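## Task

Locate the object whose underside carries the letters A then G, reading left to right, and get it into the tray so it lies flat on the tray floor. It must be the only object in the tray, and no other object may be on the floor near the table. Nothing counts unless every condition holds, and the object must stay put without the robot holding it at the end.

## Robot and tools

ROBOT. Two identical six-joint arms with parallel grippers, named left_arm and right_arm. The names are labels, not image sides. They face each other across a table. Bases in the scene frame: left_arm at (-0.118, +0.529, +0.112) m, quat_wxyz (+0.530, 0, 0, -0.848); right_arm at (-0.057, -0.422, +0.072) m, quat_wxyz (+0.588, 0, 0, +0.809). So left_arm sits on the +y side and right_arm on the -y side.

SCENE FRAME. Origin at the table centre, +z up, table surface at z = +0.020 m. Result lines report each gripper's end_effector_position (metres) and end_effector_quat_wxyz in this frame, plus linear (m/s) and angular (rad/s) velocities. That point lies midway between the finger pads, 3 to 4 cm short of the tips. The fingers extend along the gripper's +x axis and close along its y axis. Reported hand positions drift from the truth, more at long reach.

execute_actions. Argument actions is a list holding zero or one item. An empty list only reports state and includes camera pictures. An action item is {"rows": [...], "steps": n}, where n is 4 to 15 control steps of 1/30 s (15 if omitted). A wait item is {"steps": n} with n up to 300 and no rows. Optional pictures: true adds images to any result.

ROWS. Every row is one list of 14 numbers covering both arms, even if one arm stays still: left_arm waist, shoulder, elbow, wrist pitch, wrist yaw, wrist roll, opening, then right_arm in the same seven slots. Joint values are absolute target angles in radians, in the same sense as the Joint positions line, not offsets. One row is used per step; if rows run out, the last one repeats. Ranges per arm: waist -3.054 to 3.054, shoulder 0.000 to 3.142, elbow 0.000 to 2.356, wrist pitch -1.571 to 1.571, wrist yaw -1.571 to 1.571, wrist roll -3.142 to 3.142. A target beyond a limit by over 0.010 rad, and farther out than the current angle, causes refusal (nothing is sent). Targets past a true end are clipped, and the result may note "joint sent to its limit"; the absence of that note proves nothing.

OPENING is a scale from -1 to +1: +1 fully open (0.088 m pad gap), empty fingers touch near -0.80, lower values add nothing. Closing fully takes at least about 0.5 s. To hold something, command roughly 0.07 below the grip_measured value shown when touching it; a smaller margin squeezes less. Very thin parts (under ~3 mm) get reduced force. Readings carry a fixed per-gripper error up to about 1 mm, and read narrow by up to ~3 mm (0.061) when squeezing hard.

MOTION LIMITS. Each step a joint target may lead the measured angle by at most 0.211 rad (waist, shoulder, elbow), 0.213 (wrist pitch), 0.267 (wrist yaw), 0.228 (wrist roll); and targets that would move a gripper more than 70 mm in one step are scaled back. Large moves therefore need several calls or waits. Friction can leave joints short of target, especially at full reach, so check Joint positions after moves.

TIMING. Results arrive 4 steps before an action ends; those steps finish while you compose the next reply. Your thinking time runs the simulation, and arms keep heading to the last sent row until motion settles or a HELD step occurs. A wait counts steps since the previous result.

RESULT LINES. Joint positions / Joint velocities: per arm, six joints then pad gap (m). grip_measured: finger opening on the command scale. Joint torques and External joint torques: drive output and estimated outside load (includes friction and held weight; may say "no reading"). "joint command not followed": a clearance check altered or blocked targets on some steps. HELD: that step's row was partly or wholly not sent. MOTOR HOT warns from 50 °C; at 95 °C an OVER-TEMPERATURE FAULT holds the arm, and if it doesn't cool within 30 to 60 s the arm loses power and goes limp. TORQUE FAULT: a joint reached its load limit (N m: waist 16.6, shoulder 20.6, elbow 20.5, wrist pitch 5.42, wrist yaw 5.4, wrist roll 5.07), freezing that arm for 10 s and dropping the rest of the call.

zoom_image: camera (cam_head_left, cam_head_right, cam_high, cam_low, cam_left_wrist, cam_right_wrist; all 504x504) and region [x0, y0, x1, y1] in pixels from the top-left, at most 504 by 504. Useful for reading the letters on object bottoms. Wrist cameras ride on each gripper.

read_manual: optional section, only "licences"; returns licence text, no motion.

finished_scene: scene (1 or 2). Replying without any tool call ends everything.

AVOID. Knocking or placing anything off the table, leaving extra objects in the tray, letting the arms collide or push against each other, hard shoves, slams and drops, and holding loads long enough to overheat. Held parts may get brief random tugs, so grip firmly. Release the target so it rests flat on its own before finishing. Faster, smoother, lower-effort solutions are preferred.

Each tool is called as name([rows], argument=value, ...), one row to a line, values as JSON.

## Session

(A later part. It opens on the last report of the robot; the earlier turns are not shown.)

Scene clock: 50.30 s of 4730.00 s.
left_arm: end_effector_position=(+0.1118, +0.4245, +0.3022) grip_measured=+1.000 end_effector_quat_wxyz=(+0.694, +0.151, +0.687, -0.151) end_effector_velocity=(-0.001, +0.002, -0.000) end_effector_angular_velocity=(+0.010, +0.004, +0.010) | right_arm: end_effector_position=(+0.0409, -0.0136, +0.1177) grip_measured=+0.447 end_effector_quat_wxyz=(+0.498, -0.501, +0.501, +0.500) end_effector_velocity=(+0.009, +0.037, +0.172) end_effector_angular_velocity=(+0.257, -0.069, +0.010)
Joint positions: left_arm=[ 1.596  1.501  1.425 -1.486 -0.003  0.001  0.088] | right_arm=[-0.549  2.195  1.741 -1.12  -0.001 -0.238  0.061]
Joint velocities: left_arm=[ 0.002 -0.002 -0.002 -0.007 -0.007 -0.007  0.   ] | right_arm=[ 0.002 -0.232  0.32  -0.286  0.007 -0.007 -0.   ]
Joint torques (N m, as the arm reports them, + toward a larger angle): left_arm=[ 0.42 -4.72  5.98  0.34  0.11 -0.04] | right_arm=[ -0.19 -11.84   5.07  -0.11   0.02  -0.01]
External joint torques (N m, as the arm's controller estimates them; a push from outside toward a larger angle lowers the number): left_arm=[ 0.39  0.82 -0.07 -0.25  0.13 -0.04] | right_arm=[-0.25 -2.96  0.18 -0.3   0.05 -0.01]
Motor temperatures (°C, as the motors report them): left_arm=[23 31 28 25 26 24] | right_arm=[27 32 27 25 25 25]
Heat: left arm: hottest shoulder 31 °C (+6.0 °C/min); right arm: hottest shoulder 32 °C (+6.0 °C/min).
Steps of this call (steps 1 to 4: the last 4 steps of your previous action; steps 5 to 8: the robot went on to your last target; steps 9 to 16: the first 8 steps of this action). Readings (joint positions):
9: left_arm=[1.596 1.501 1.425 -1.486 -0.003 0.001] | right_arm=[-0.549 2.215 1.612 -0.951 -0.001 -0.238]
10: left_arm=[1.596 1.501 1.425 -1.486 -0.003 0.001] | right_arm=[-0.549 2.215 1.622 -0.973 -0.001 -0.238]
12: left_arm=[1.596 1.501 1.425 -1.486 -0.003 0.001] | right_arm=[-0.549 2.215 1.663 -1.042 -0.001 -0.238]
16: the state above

execute_actions([
  {"rows": [[1.6, 1.4984, 1.4148, -1.4872, 0, 0, 1.0, -0.552, 1.9, 1.75, -1.42, 0.0, -0.238, 0.45], [1.6, 1.4984, 1.4148, -1.4872, 0, 0, 1.0, -0.552, 1.9, 1.75, -1.42, 0.0, -0.238, 0.45], [1.6, 1.4984, 1.4148, -1.4872, 0, 0, 1.0, -0.552, 1.9, 1.75, -1.42, 0.0, -0.238, 0.45], [1.6, 1.4984, 1.4148, -1.4872, 0, 0, 1.0, -0.552, 1.9, 1.75, -1.42, 0.0, -0.238, 0.45], [1.6, 1.4984, 1.4148, -1.4872, 0, 0, 1.0, -0.552, 1.9, 1.75, -1.42, 0.0, -0.238, 0.45], [1.6, 1.4984, 1.4148, -1.4872, 0, 0, 1.0, -0.552, 1.9, 1.75, -1.42, 0.0, -0.238, 0.45], [1.6, 1.4984, 1.4148, -1.4872, 0, 0, 1.0, -1.4, 1.4984, 1.4148, -1.4872, 0.0, 0.0, 1.0]], "steps": 15},
])

execute_actions([
  {"steps": 30},
], pictures=true)

Scene clock: 51.47 s of 4730.00 s.
left_arm: end_effector_position=(+0.1118, +0.4245, +0.3022) grip_measured=+1.000 end_effector_quat_wxyz=(+0.694, +0.151, +0.687, -0.151) end_effector_velocity=(-0.006, +0.001, +0.001) end_effector_angular_velocity=(+0.000, +0.019, +0.005) | right_arm: end_effector_position=(+0.0581, -0.1265, +0.2285) grip_measured=+0.876 end_effector_quat_wxyz=(+0.548, -0.432, +0.583, +0.416) end_effector_velocity=(+0.270, -0.489, +0.053) end_effector_angular_velocity=(-0.317, +0.065, -1.966)
Joint positions: left_arm=[ 1.596  1.501  1.425 -1.486 -0.003  0.001  0.088] | right_arm=[-0.688  1.789  1.601 -1.437 -0.006 -0.09   0.082]
Joint velocities: left_arm=[-0.002 -0.007 -0.002 -0.022  0.007 -0.007  0.   ] | right_arm=[-1.346 -1.126 -1.184 -0.256  0.022  0.623  0.074]
Joint torques (N m, as the arm reports them, + toward a larger angle): left_arm=[ 0.44 -4.77  5.96  0.36  0.1  -0.05] | right_arm=[ -0.13 -10.14   4.21  -0.23   0.11   0.05]
External joint torques (N m, as the arm's controller estimates them; a push from outside toward a larger angle lowers the number): left_arm=[ 0.47  0.8  -0.11 -0.24  0.11 -0.05] | right_arm=[-0.35 -2.98 -0.84 -0.28  0.13  0.04]
Motor temperatures (°C, as the motors report them): left_arm=[23 31 28 25 26 24] | right_arm=[27 32 27 25 25 25]
Heat: left arm: hottest shoulder 31 °C (+5.8 °C/min); right arm: hottest shoulder 32 °C (+5.8 °C/min).
Steps of this call (steps 1 to 4: the last 4 steps of your previous action; steps 5 to 24: the robot went on to your last target; steps 25 to 35: the first 11 steps of this action). Readings (joint positions):
25: left_arm=[1.596 1.501 1.425 -1.486 -0.003 0.001] | right_arm=[-0.549 2.168 1.761 -1.163 -0.001 -0.238]
26: left_arm=[1.596 1.501 1.425 -1.486 -0.003 0.001] | right_arm=[-0.549 2.151 1.757 -1.217 -0.001 -0.238]
28: left_arm=[1.596 1.501 1.425 -1.486 -0.003 0.001] | right_arm=[-0.549 2.088 1.747 -1.304 -0.001 -0.238]
32: left_arm=[1.596 1.501 1.425 -1.486 -0.003 0.001] | right_arm=[-0.573 1.914 1.709 -1.388 -0.007 -0.175]
35: the state above

Scene clock: 52.47 s of 4730.00 s.
left_arm: end_effector_position=(+0.1118, +0.4245, +0.3022) grip_measured=+1.000 end_effector_quat_wxyz=(+0.694, +0.151, +0.687, -0.151) end_effector_velocity=(-0.005, +0.005, -0.001) end_effector_angular_velocity=(+0.031, +0.015, +0.005) | right_arm: end_effector_position=(+0.1662, -0.3038, +0.2603) grip_measured=+1.000 end_effector_quat_wxyz=(+0.687, -0.172, +0.685, +0.172) end_effector_velocity=(-0.001, -0.003, -0.000) end_effector_angular_velocity=(-0.010, +0.003, -0.010)
Joint positions: left_arm=[ 1.596  1.501  1.425 -1.486 -0.003  0.001  0.088] | right_arm=[-1.396  1.506  1.424 -1.486  0.001 -0.002  0.088]
Joint velocities: left_arm=[-0.002 -0.002 -0.007 -0.022 -0.022 -0.007  0.   ] | right_arm=[-0.002 -0.002 -0.002 -0.007  0.007  0.007  0.   ]
Joint torques (N m, as the arm reports them, + toward a larger angle): left_arm=[ 0.45 -4.74  5.92  0.35  0.12 -0.05] | right_arm=[-0.2  -7.27  4.51  0.07 -0.06  0.07]
External joint torques (N m, as the arm's controller estimates them; a push from outside toward a larger angle lowers the number): left_arm=[ 0.43  0.76 -0.09 -0.24  0.14 -0.05] | right_arm=[-0.2  -2.08 -1.18 -0.27 -0.05  0.07]
Motor temperatures (°C, as the motors report them): left_arm=[23 31 28 25 26 24] | right_arm=[27 32 27 25 25 25]
Heat: left arm: hottest shoulder 31 °C (+5.7 °C/min); right arm: hottest shoulder 32 °C (+5.7 °C/min).
Kept back: nothing.
Steps of this call (steps 1 to 4: the last 4 steps of your previous action; steps 5 to 30: the robot went on to your last target). Readings (joint positions):
1: left_arm=[1.596 1.501 1.425 -1.486 -0.003 0.001] | right_arm=[-0.734 1.751 1.562 -1.448 -0.005 -0.071]
2: left_arm=[1.596 1.501 1.425 -1.486 -0.003 0.001] | right_arm=[-0.782 1.712 1.526 -1.459 -0.005 -0.054]
4: left_arm=[1.596 1.501 1.425 -1.486 -0.003 0.001] | right_arm=[-0.884 1.632 1.472 -1.471 -0.005 -0.031]
8: left_arm=[1.596 1.501 1.425 -1.486 -0.003 0.001] | right_arm=[-1.113 1.520 1.442 -1.482 -0.004 -0.009]
30: the state above

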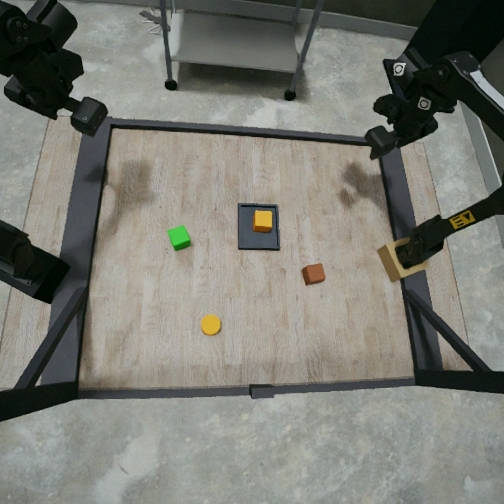

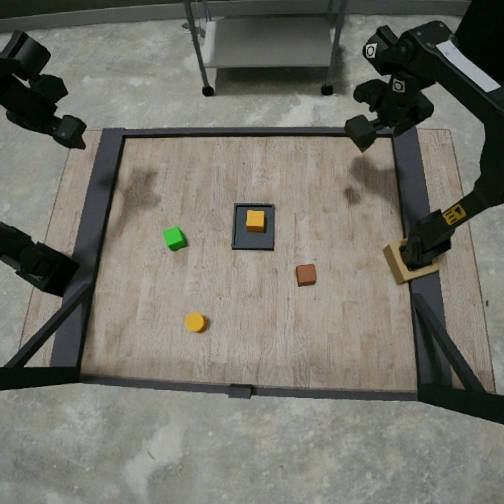

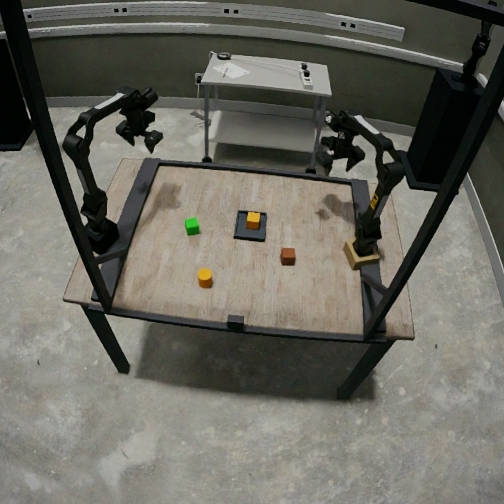

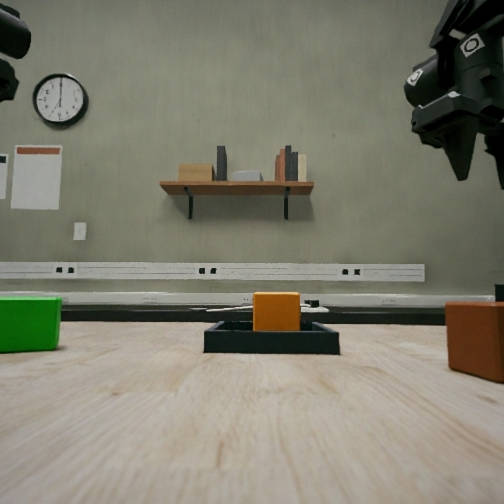

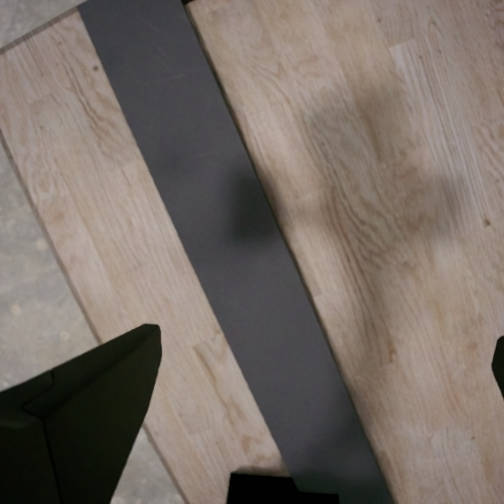

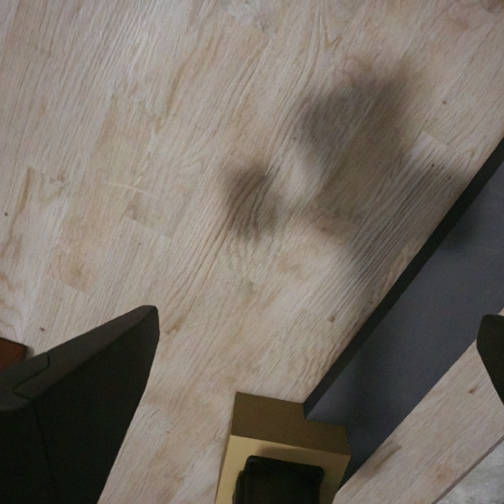

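finished_scene(scene=1)

The scene is finished: the task was done.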